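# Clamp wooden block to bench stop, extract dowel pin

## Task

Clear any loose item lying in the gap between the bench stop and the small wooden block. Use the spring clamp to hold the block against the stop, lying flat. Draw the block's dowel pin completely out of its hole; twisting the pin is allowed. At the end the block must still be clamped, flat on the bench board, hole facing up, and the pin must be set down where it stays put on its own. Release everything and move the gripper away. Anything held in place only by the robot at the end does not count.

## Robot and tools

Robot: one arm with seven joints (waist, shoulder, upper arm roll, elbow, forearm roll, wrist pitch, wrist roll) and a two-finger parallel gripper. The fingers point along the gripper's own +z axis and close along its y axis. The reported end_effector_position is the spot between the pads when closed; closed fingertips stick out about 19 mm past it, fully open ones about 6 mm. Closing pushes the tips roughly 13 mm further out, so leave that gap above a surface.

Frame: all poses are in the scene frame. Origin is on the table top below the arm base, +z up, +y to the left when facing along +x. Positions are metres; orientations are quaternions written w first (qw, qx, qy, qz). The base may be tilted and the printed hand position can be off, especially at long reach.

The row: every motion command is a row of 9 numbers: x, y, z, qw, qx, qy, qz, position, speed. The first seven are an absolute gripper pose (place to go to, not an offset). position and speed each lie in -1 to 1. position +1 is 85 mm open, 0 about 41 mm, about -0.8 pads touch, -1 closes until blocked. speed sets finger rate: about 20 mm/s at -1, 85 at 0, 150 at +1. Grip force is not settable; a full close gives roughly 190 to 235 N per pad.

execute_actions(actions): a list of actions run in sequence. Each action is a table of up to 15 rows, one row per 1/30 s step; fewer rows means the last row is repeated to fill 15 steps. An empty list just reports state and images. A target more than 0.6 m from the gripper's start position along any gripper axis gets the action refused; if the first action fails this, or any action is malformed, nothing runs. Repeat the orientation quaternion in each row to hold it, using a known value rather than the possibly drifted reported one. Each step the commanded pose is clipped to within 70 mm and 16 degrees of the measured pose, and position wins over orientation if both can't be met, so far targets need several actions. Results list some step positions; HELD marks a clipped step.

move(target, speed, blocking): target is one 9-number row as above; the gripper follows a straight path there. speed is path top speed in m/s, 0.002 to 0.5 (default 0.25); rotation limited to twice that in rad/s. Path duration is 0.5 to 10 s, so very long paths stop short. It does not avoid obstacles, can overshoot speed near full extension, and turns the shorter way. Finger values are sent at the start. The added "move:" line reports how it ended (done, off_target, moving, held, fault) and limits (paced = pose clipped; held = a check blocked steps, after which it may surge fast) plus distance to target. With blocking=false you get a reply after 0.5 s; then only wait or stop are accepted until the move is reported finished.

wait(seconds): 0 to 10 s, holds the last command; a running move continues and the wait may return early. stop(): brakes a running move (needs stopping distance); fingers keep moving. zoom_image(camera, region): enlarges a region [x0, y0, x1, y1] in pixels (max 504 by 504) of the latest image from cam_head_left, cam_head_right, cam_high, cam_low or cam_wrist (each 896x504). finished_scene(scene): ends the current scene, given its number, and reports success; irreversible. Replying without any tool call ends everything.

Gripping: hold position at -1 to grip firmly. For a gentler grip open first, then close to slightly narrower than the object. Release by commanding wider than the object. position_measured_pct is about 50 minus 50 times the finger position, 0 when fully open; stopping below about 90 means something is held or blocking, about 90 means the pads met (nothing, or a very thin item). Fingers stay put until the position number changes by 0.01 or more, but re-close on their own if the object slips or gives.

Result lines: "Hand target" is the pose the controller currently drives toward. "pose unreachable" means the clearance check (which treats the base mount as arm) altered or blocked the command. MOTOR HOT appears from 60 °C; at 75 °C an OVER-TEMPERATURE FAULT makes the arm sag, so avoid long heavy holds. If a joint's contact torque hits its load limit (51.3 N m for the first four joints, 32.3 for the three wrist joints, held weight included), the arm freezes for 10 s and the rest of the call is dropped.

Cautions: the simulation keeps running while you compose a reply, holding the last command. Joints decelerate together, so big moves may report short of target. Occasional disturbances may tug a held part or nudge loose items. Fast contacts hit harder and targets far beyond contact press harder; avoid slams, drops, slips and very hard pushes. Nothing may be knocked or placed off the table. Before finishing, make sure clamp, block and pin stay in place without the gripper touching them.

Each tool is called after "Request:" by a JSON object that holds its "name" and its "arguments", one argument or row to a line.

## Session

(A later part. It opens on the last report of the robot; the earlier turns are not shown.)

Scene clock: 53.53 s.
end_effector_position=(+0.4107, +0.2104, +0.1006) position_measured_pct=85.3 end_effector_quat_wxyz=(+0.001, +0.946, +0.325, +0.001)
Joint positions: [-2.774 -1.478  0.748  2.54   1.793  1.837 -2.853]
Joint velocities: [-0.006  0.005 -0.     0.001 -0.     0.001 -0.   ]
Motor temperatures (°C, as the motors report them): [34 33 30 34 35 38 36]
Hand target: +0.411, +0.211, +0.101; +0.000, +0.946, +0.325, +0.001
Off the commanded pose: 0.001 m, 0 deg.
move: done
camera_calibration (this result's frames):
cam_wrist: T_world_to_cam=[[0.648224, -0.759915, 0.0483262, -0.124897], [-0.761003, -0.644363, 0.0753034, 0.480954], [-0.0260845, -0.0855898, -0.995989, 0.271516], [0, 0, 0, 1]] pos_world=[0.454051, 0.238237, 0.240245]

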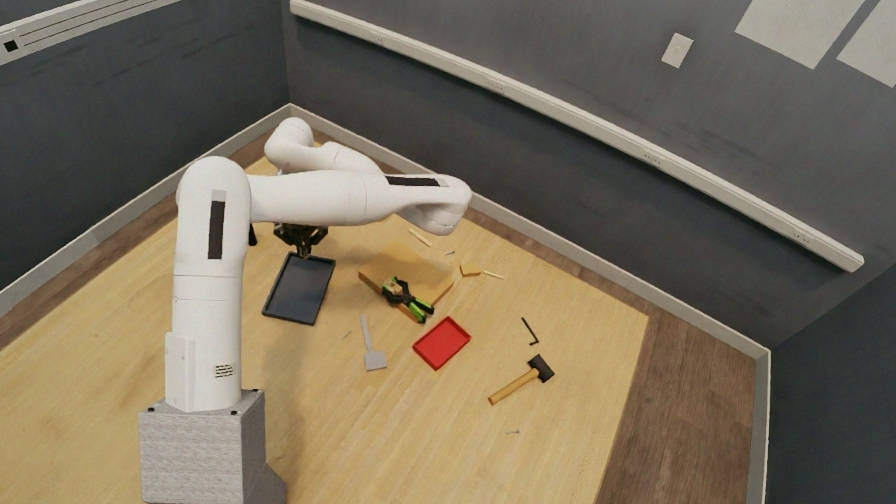

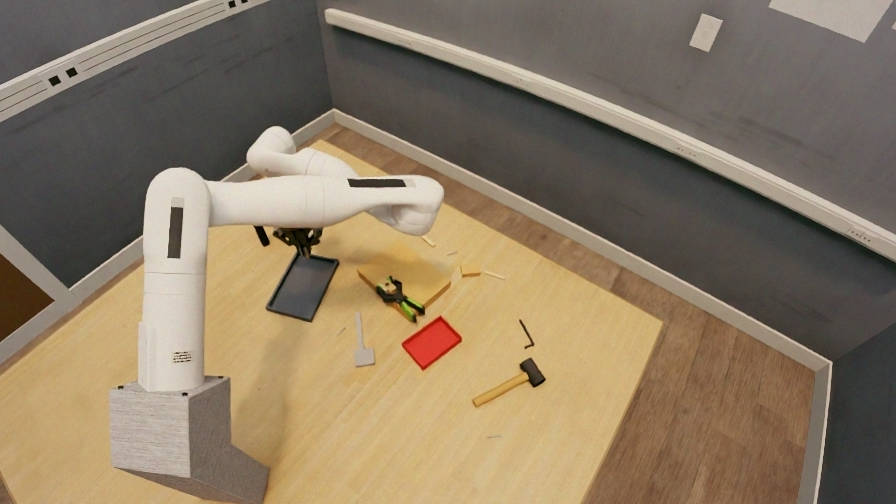

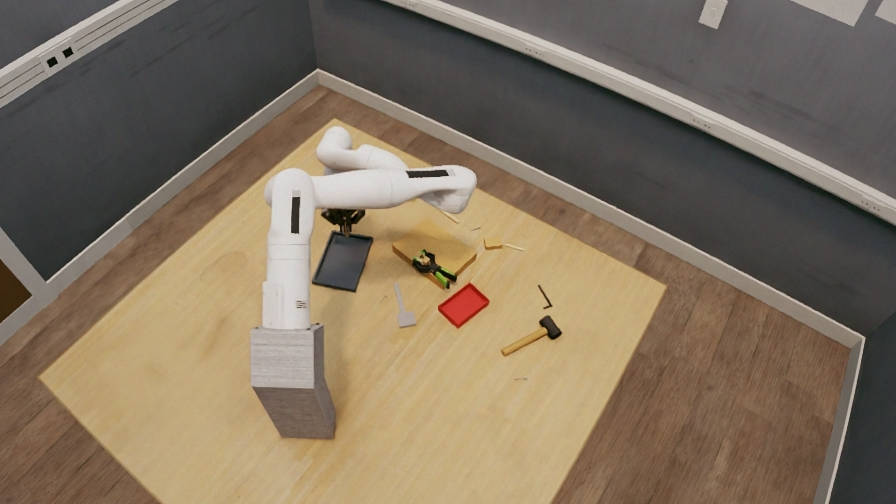

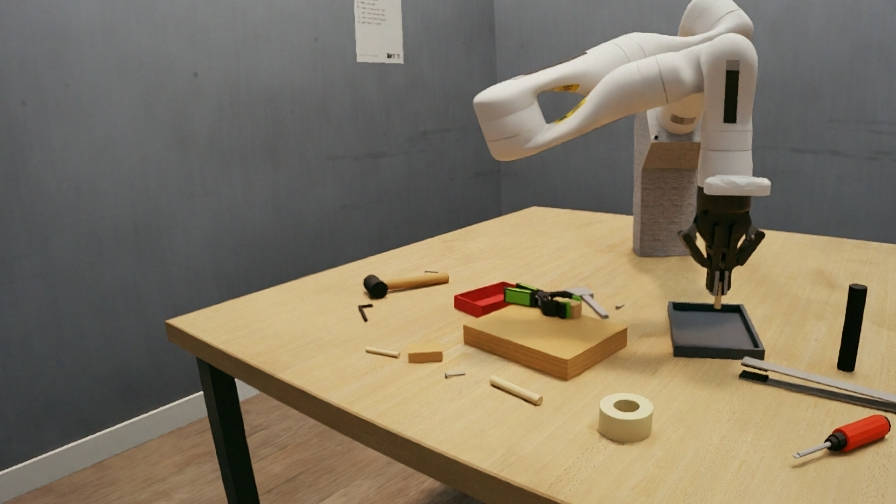

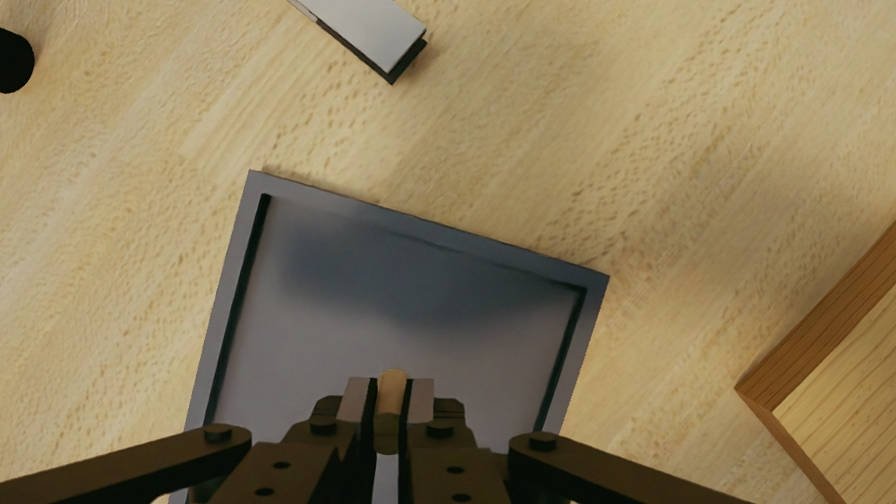

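Request:
{"name": "move", "arguments": {
  "target": [0.415,0.213,0.048,0,0.946,0.3256,0,-1,0],
  "speed": 0.1
}}

Request:
{"name": "move", "arguments": {
  "target": [0.415,0.213,0.039,0,0.946,0.3256,0,-1,0],
  "speed": 0.008
}}

Request:
{"name": "zoom_image", "arguments": {
  "camera": "cam_low",
  "region": [650,280,790,370]
}}

Scene clock: 54.63 s.
end_effector_position=(+0.4149, +0.2128, +0.0479) position_measured_pct=85.3 end_effector_quat_wxyz=(+0.000, +0.945, +0.326, -0.000)
Joint positions: [-2.815 -1.595  0.895  2.458  2.008  1.798 -2.723]
Joint velocities: [-0.    -0.006  0.002 -0.     0.001 -0.004 -0.002]
Motor temperatures (°C, as the motors report them): [34 33 30 34 35 38 36]
Hand target: +0.415, +0.213, +0.048; +0.000, +0.946, +0.326, -0.000
Off the commanded pose: 0.000 m, 0 deg.
move: done
camera_calibration (this result's frames):
cam_wrist: T_world_to_cam=[[0.649486, -0.758898, 0.0473461, -0.123991], [-0.759851, -0.645474, 0.0773918, 0.489374], [-0.0281717, -0.0862409, -0.995876, 0.220388], [0, 0, 0, 1]] pos_world=[0.45859, 0.240788, 0.187476]

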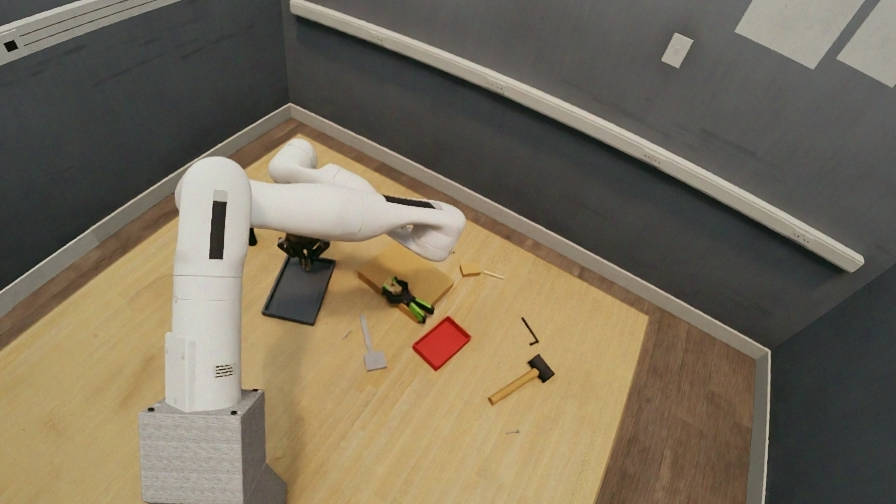

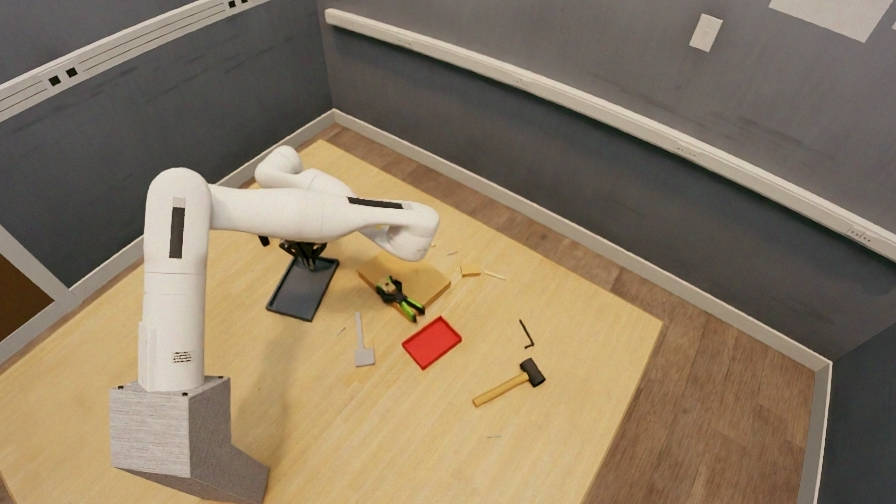

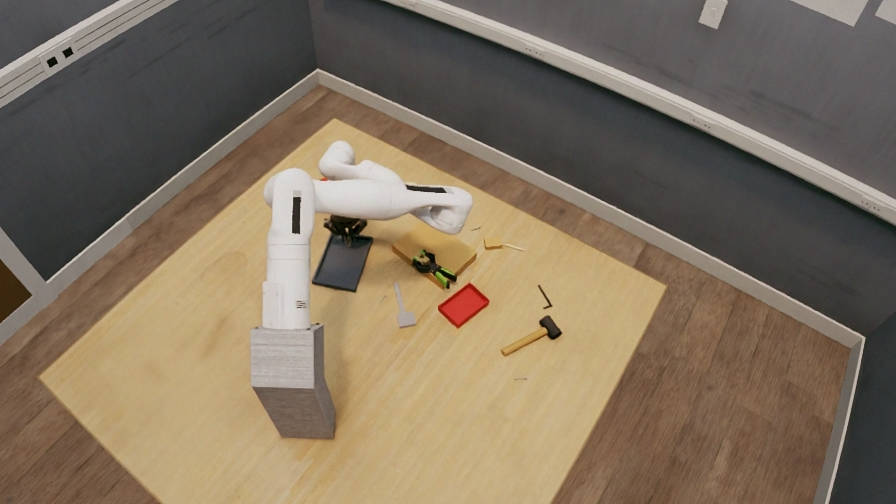

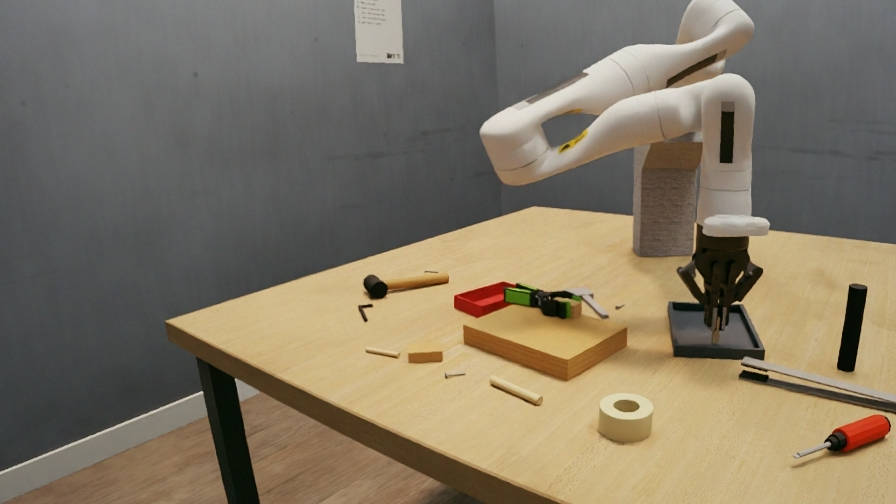

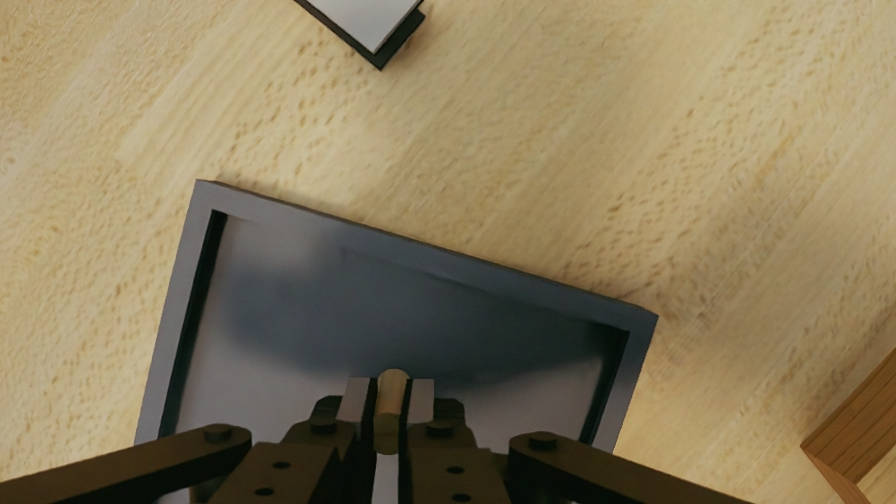

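Scene clock: 55.97 s.
end_effector_position=(+0.4151, +0.2130, +0.0410) position_measured_pct=85.3 end_effector_quat_wxyz=(-0.000, +0.945, +0.328, +0.002)
Joint positions: [-2.819 -1.612  0.914  2.45   2.038  1.789 -2.703]
Joint velocities: [-0.001 -0.    -0.001  0.001  0.001  0.002  0.002]
Motor temperatures (°C, as the motors report them): [34 33 30 34 35 38 36]
Hand target: +0.415, +0.213, +0.039; +0.000, +0.946, +0.325, -0.000
Off the commanded pose: 0.002 m, 0 deg.
move: done
camera_calibration (this result's frames):
cam_wrist: T_world_to_cam=[[0.652722, -0.756135, 0.0470453, -0.125554], [-0.757181, -0.649045, 0.0736011, 0.48999], [-0.0251179, -0.0836628, -0.996178, 0.21171], [0, 0, 0, 1]] pos_world=[0.458281, 0.240802, 0.180743]

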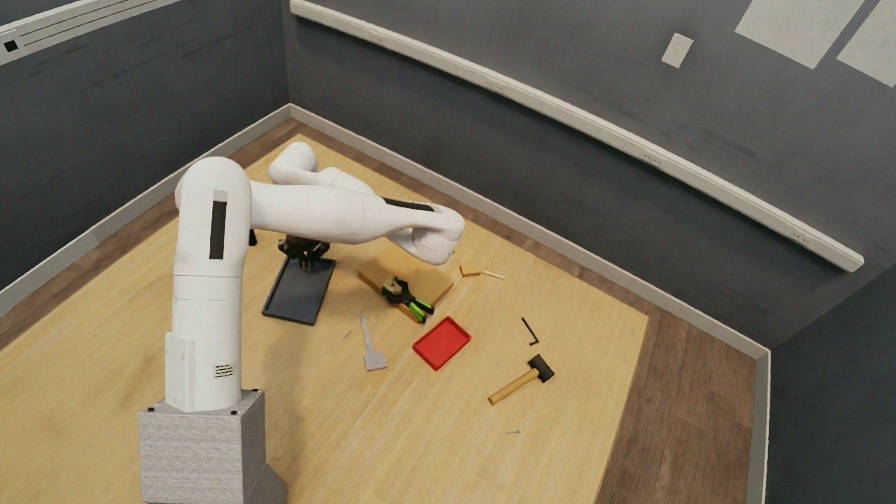

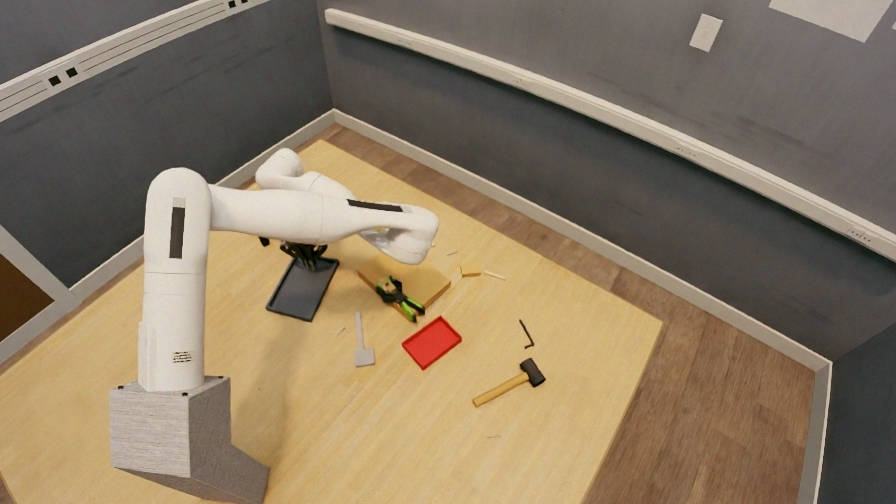

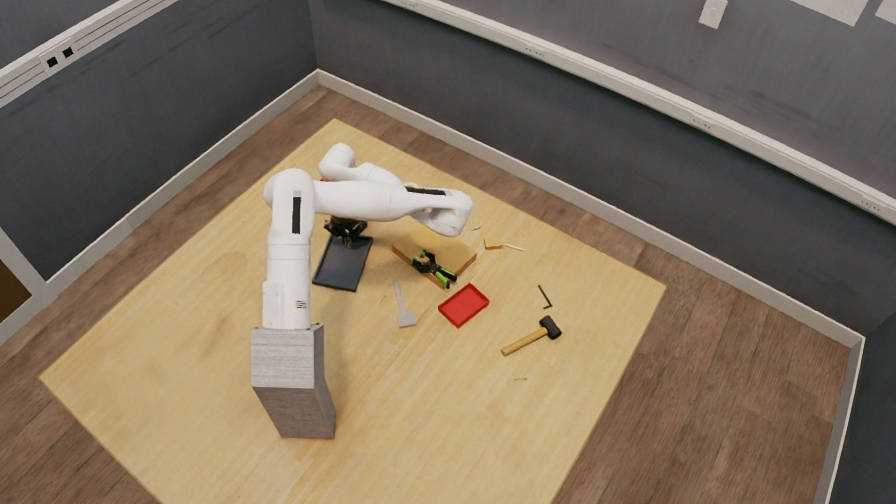

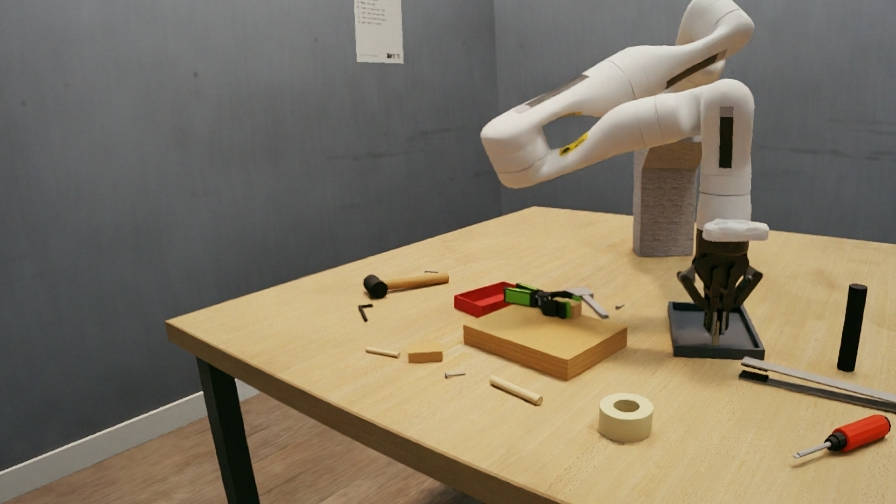

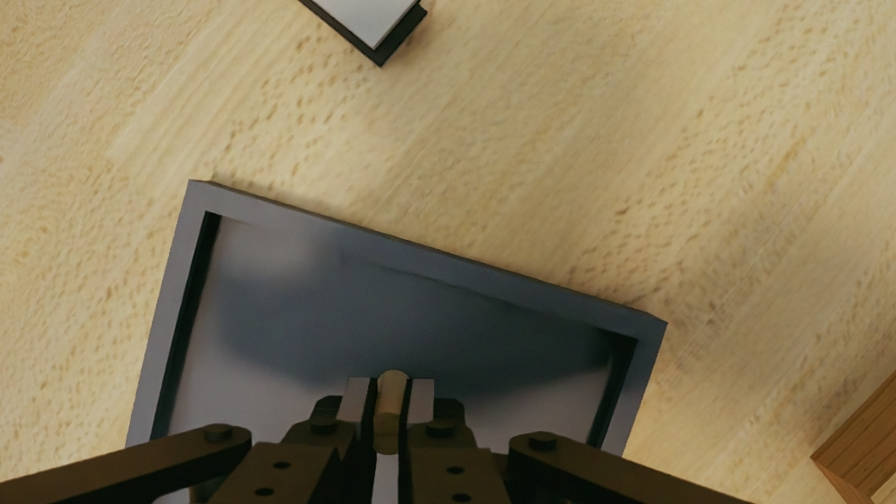

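Region (650, 280, 790, 370) of cam_low's 896x504 image, scaled by 3.600, with more detail than that image has; it fills the top 324 rows of this view, and the rest is white.

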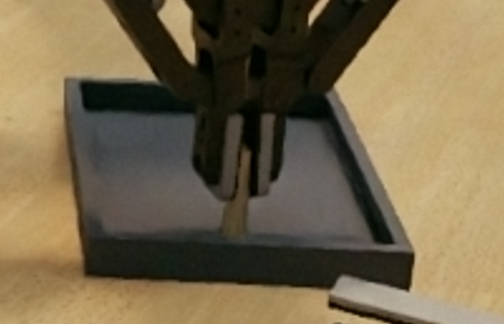

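Request:
{"name": "move", "arguments": {
  "target": [0.415,0.213,0.0412,0,0.946,0.3256,0,-0.3,-0.6],
  "speed": 0.01
}}

Request:
{"name": "move", "arguments": {
  "target": [0.415,0.213,0.09,0,0.946,0.3256,0,-0.3,-0.6],
  "speed": 0.1
}}

Request:
{"name": "move", "arguments": {
  "target": [0.48,0.24,0.18,0,0.946,0.3256,0,-0.3,-0.6],
  "speed": 0.2
}}

Scene clock: 57.00 s.
end_effector_position=(+0.4150, +0.2130, +0.0412) position_measured_pct=65.1 end_effector_quat_wxyz=(-0.000, +0.946, +0.325, -0.000)
Joint positions: [-2.819 -1.61   0.912  2.448  2.033  1.79  -2.708]
Joint velocities: [ 0.  0. -0.  0. -0.  0.  0.]
Motor temperatures (°C, as the motors report them): [34 33 30 34 35 38 36]
Hand target: +0.415, +0.213, +0.041; -0.000, +0.946, +0.325, -0.000
Off the commanded pose: 0.000 m, 0 deg.
move: done
camera_calibration (this result's frames):
cam_wrist: T_world_to_cam=[[0.648986, -0.759383, 0.0464198, -0.123234], [-0.760264, -0.64503, 0.0770303, 0.490145], [-0.0285533, -0.0852829, -0.995948, 0.213651], [0, 0, 0, 1]] pos_world=[0.458718, 0.240798, 0.180749]

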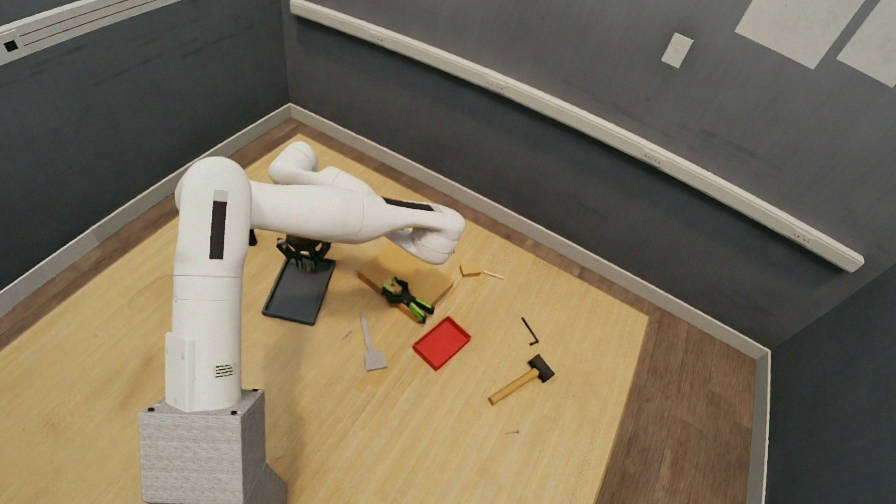

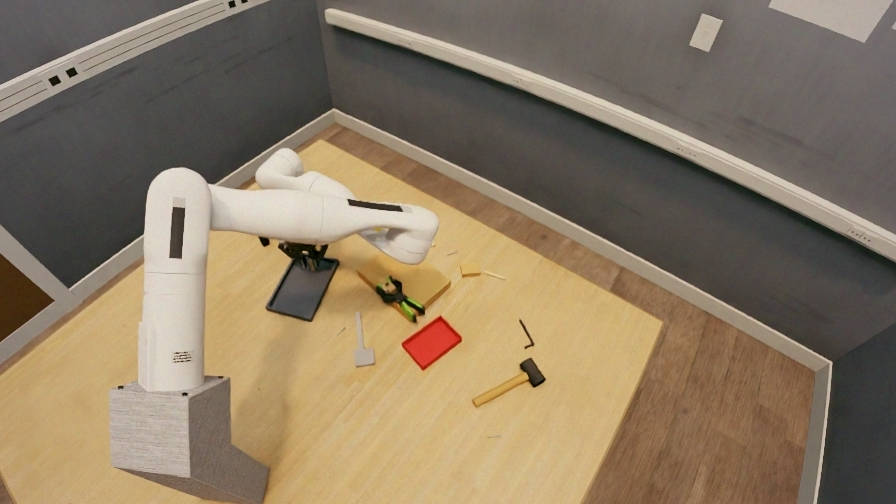

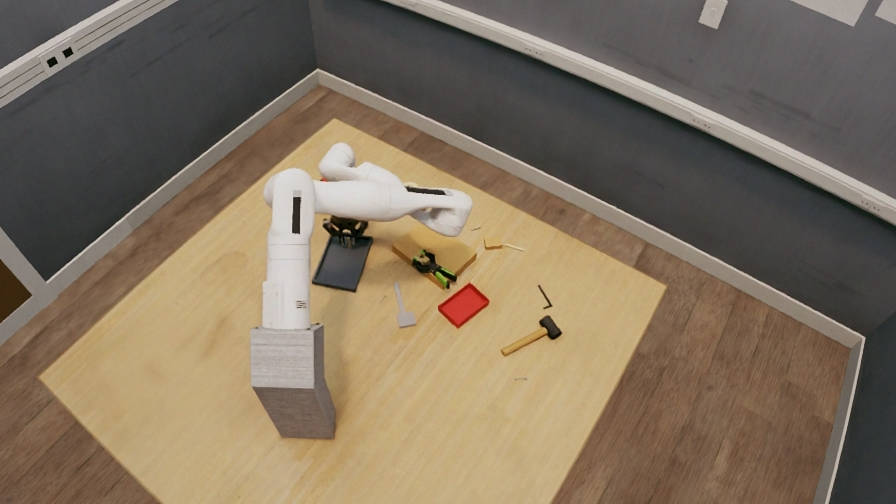

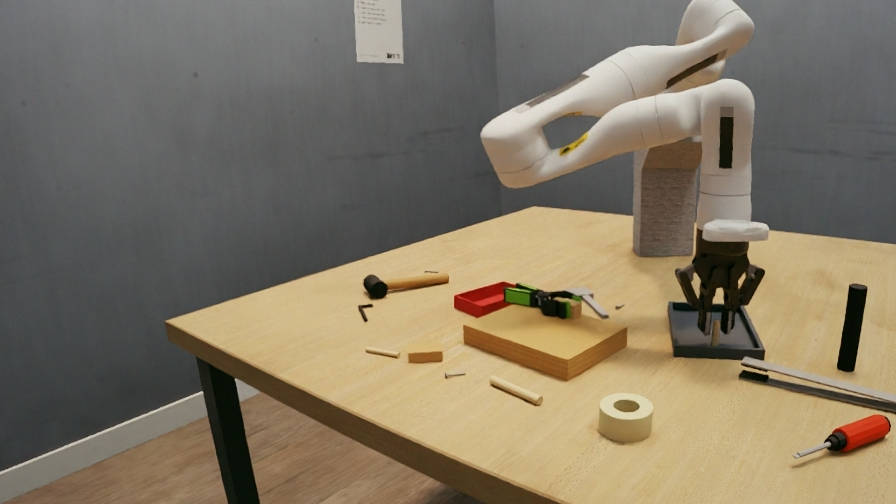

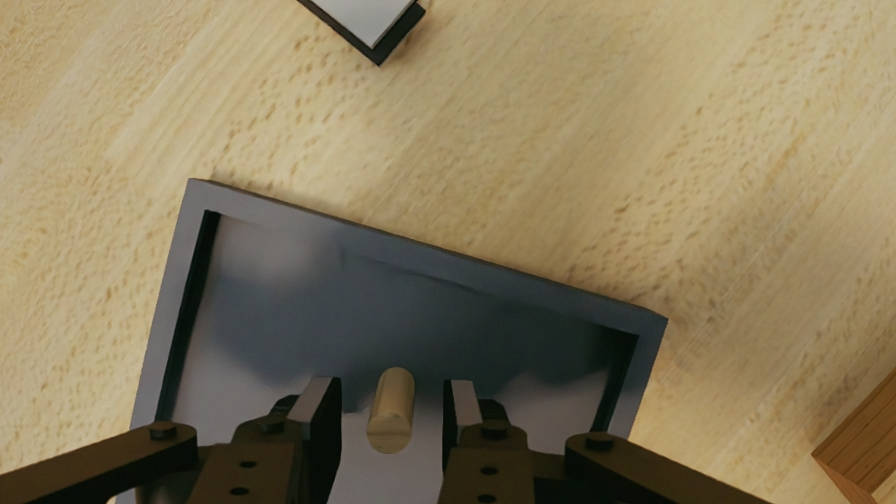

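Scene clock: 57.83 s.
end_effector_position=(+0.4150, +0.2132, +0.0900) position_measured_pct=65.1 end_effector_quat_wxyz=(-0.001, +0.946, +0.325, -0.000)
Joint positions: [-2.785 -1.502  0.774  2.512  1.836  1.831 -2.813]
Joint velocities: [ 0.     0.005 -0.003  0.001 -0.001  0.005  0.001]
Motor temperatures (°C, as the motors report them): [34 33 30 34 35 38 36]
Hand target: +0.415, +0.213, +0.090; -0.000, +0.946, +0.325, +0.000
Off the commanded pose: 0.000 m, 0 deg.
move: done
camera_calibration (this result's frames):
cam_wrist: T_world_to_cam=[[0.648464, -0.759891, 0.0453872, -0.124959], [-0.760689, -0.644557, 0.0768037, 0.486595], [-0.0291078, -0.0843299, -0.996013, 0.262314], [0, 0, 0, 1]] pos_world=[0.458814, 0.240803, 0.229567]

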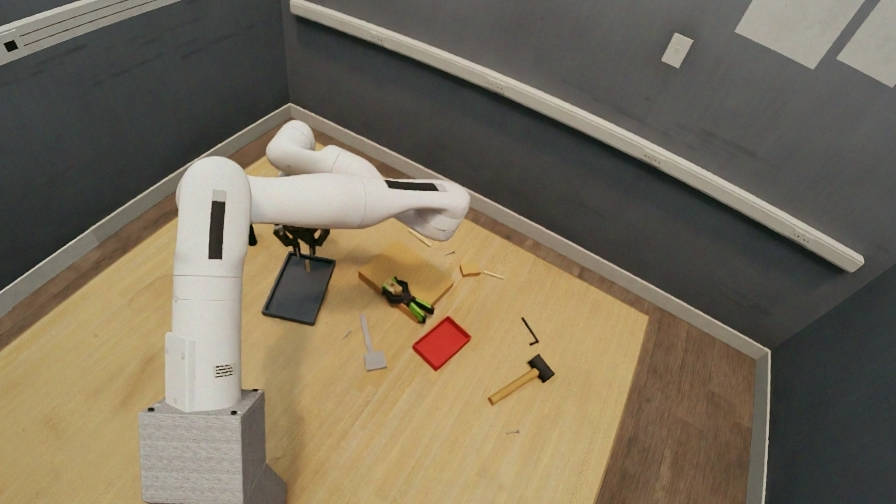

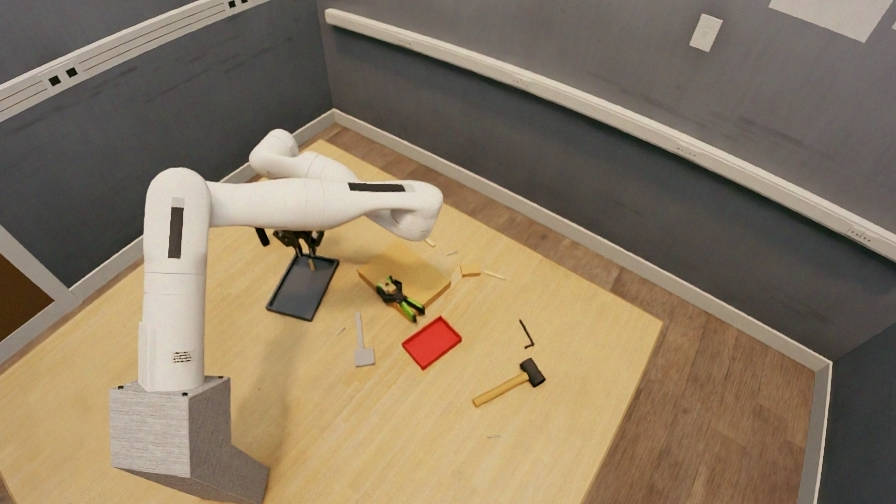

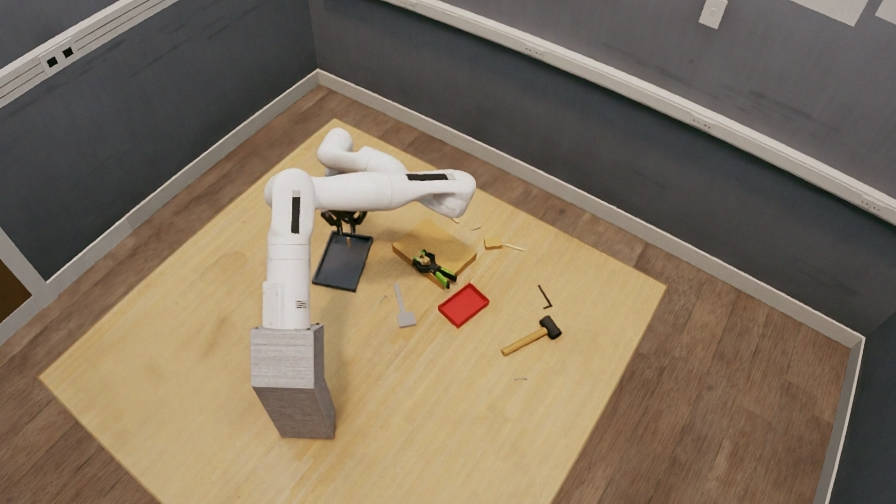

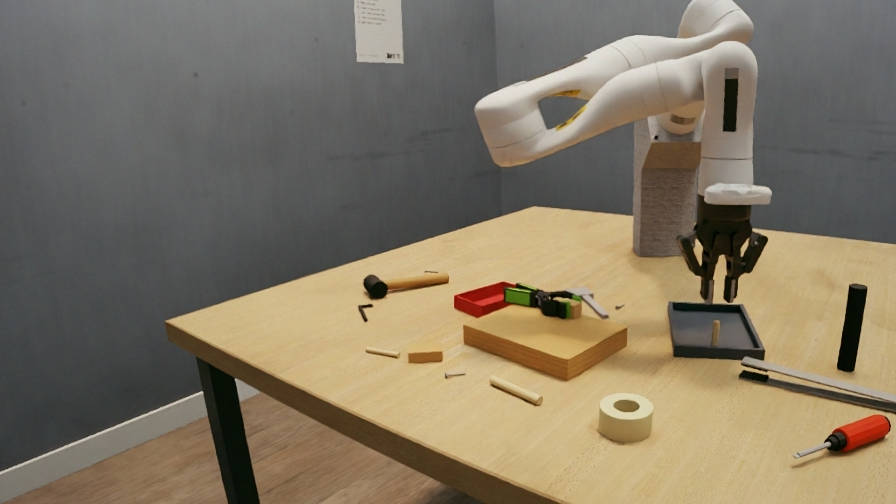

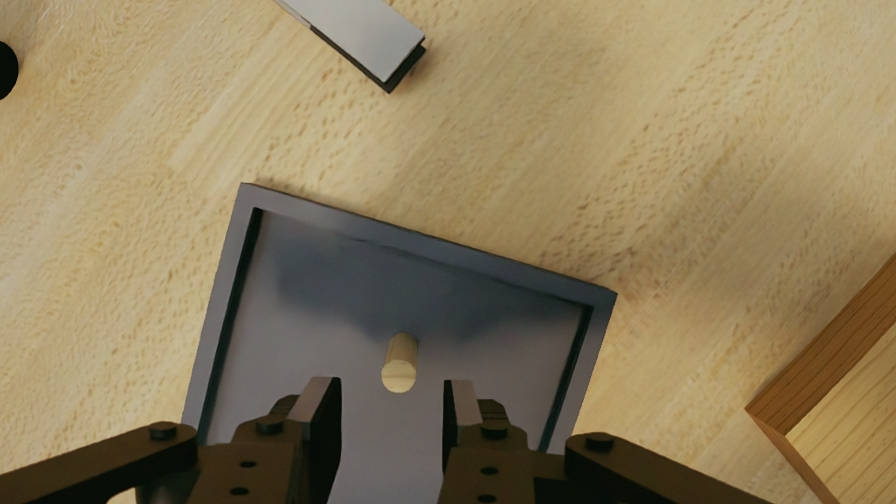

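Scene clock: 58.83 s.
end_effector_position=(+0.4800, +0.2400, +0.1800) position_measured_pct=65.1 end_effector_quat_wxyz=(-0.001, +0.946, +0.325, -0.000)
Joint positions: [-2.676 -1.29   0.494  2.333  1.518  1.834 -2.74 ]
Joint velocities: [ 0.001  0.005 -0.002 -0.001 -0.     0.006  0.002]
Motor temperatures (°C, as the motors report them): [34 33 30 34 35 38 36]
Hand target: +0.480, +0.240, +0.180; -0.000, +0.946, +0.325, -0.000
Off the commanded pose: 0.000 m, 0 deg.
move: done
camera_calibration (this result's frames):
cam_wrist: T_world_to_cam=[[0.648714, -0.759705, 0.0449239, -0.150896], [-0.760459, -0.644803, 0.0770145, 0.546331], [-0.0295413, -0.0841232, -0.996017, 0.356264], [0, 0, 0, 1]] pos_world=[0.523875, 0.267609, 0.319549]

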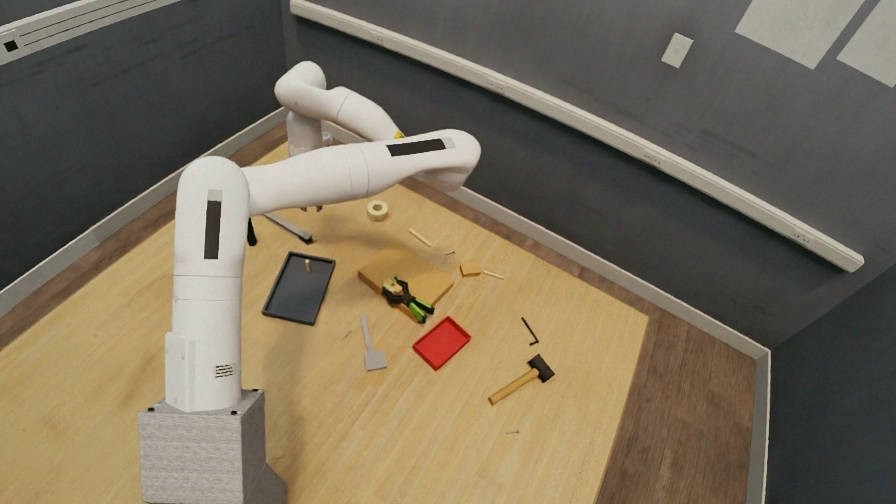

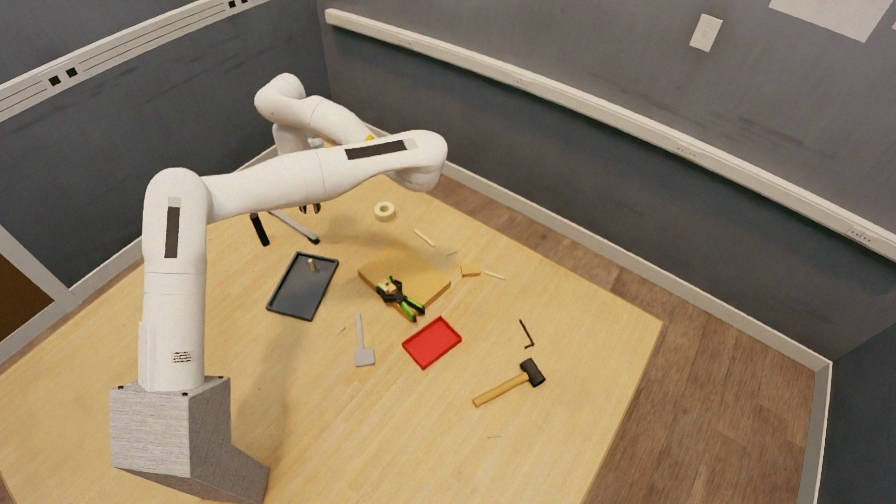

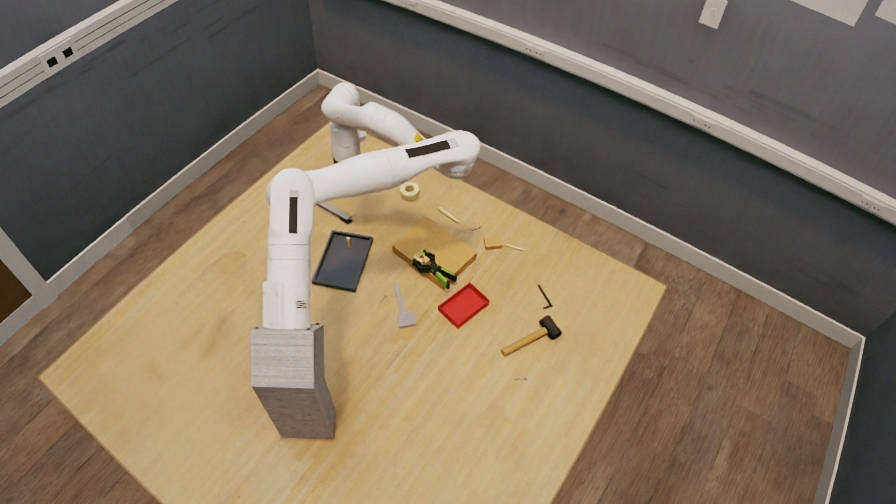

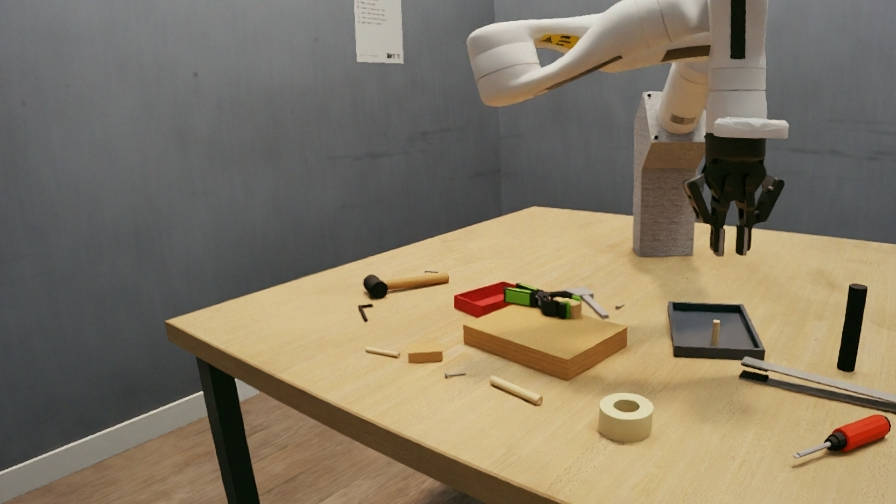

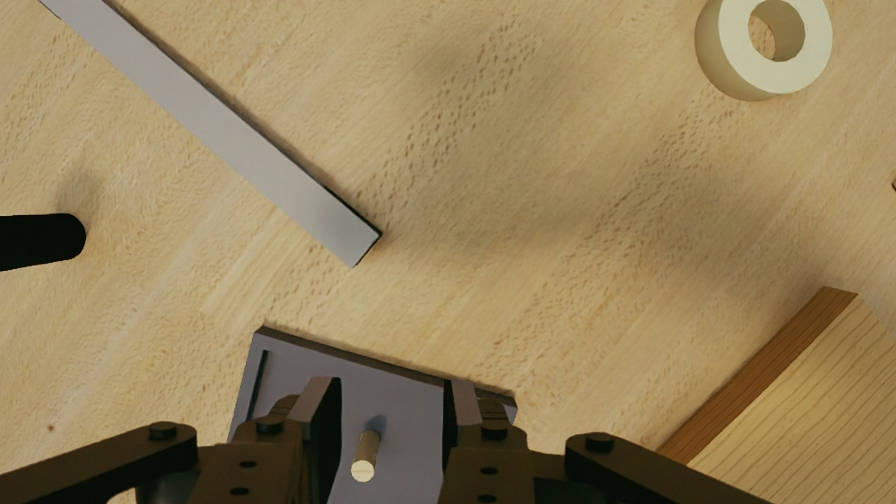

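Request:
{"name": "finished_scene", "arguments": {
  "scene": 2
}}

The scene is finished: the task was done.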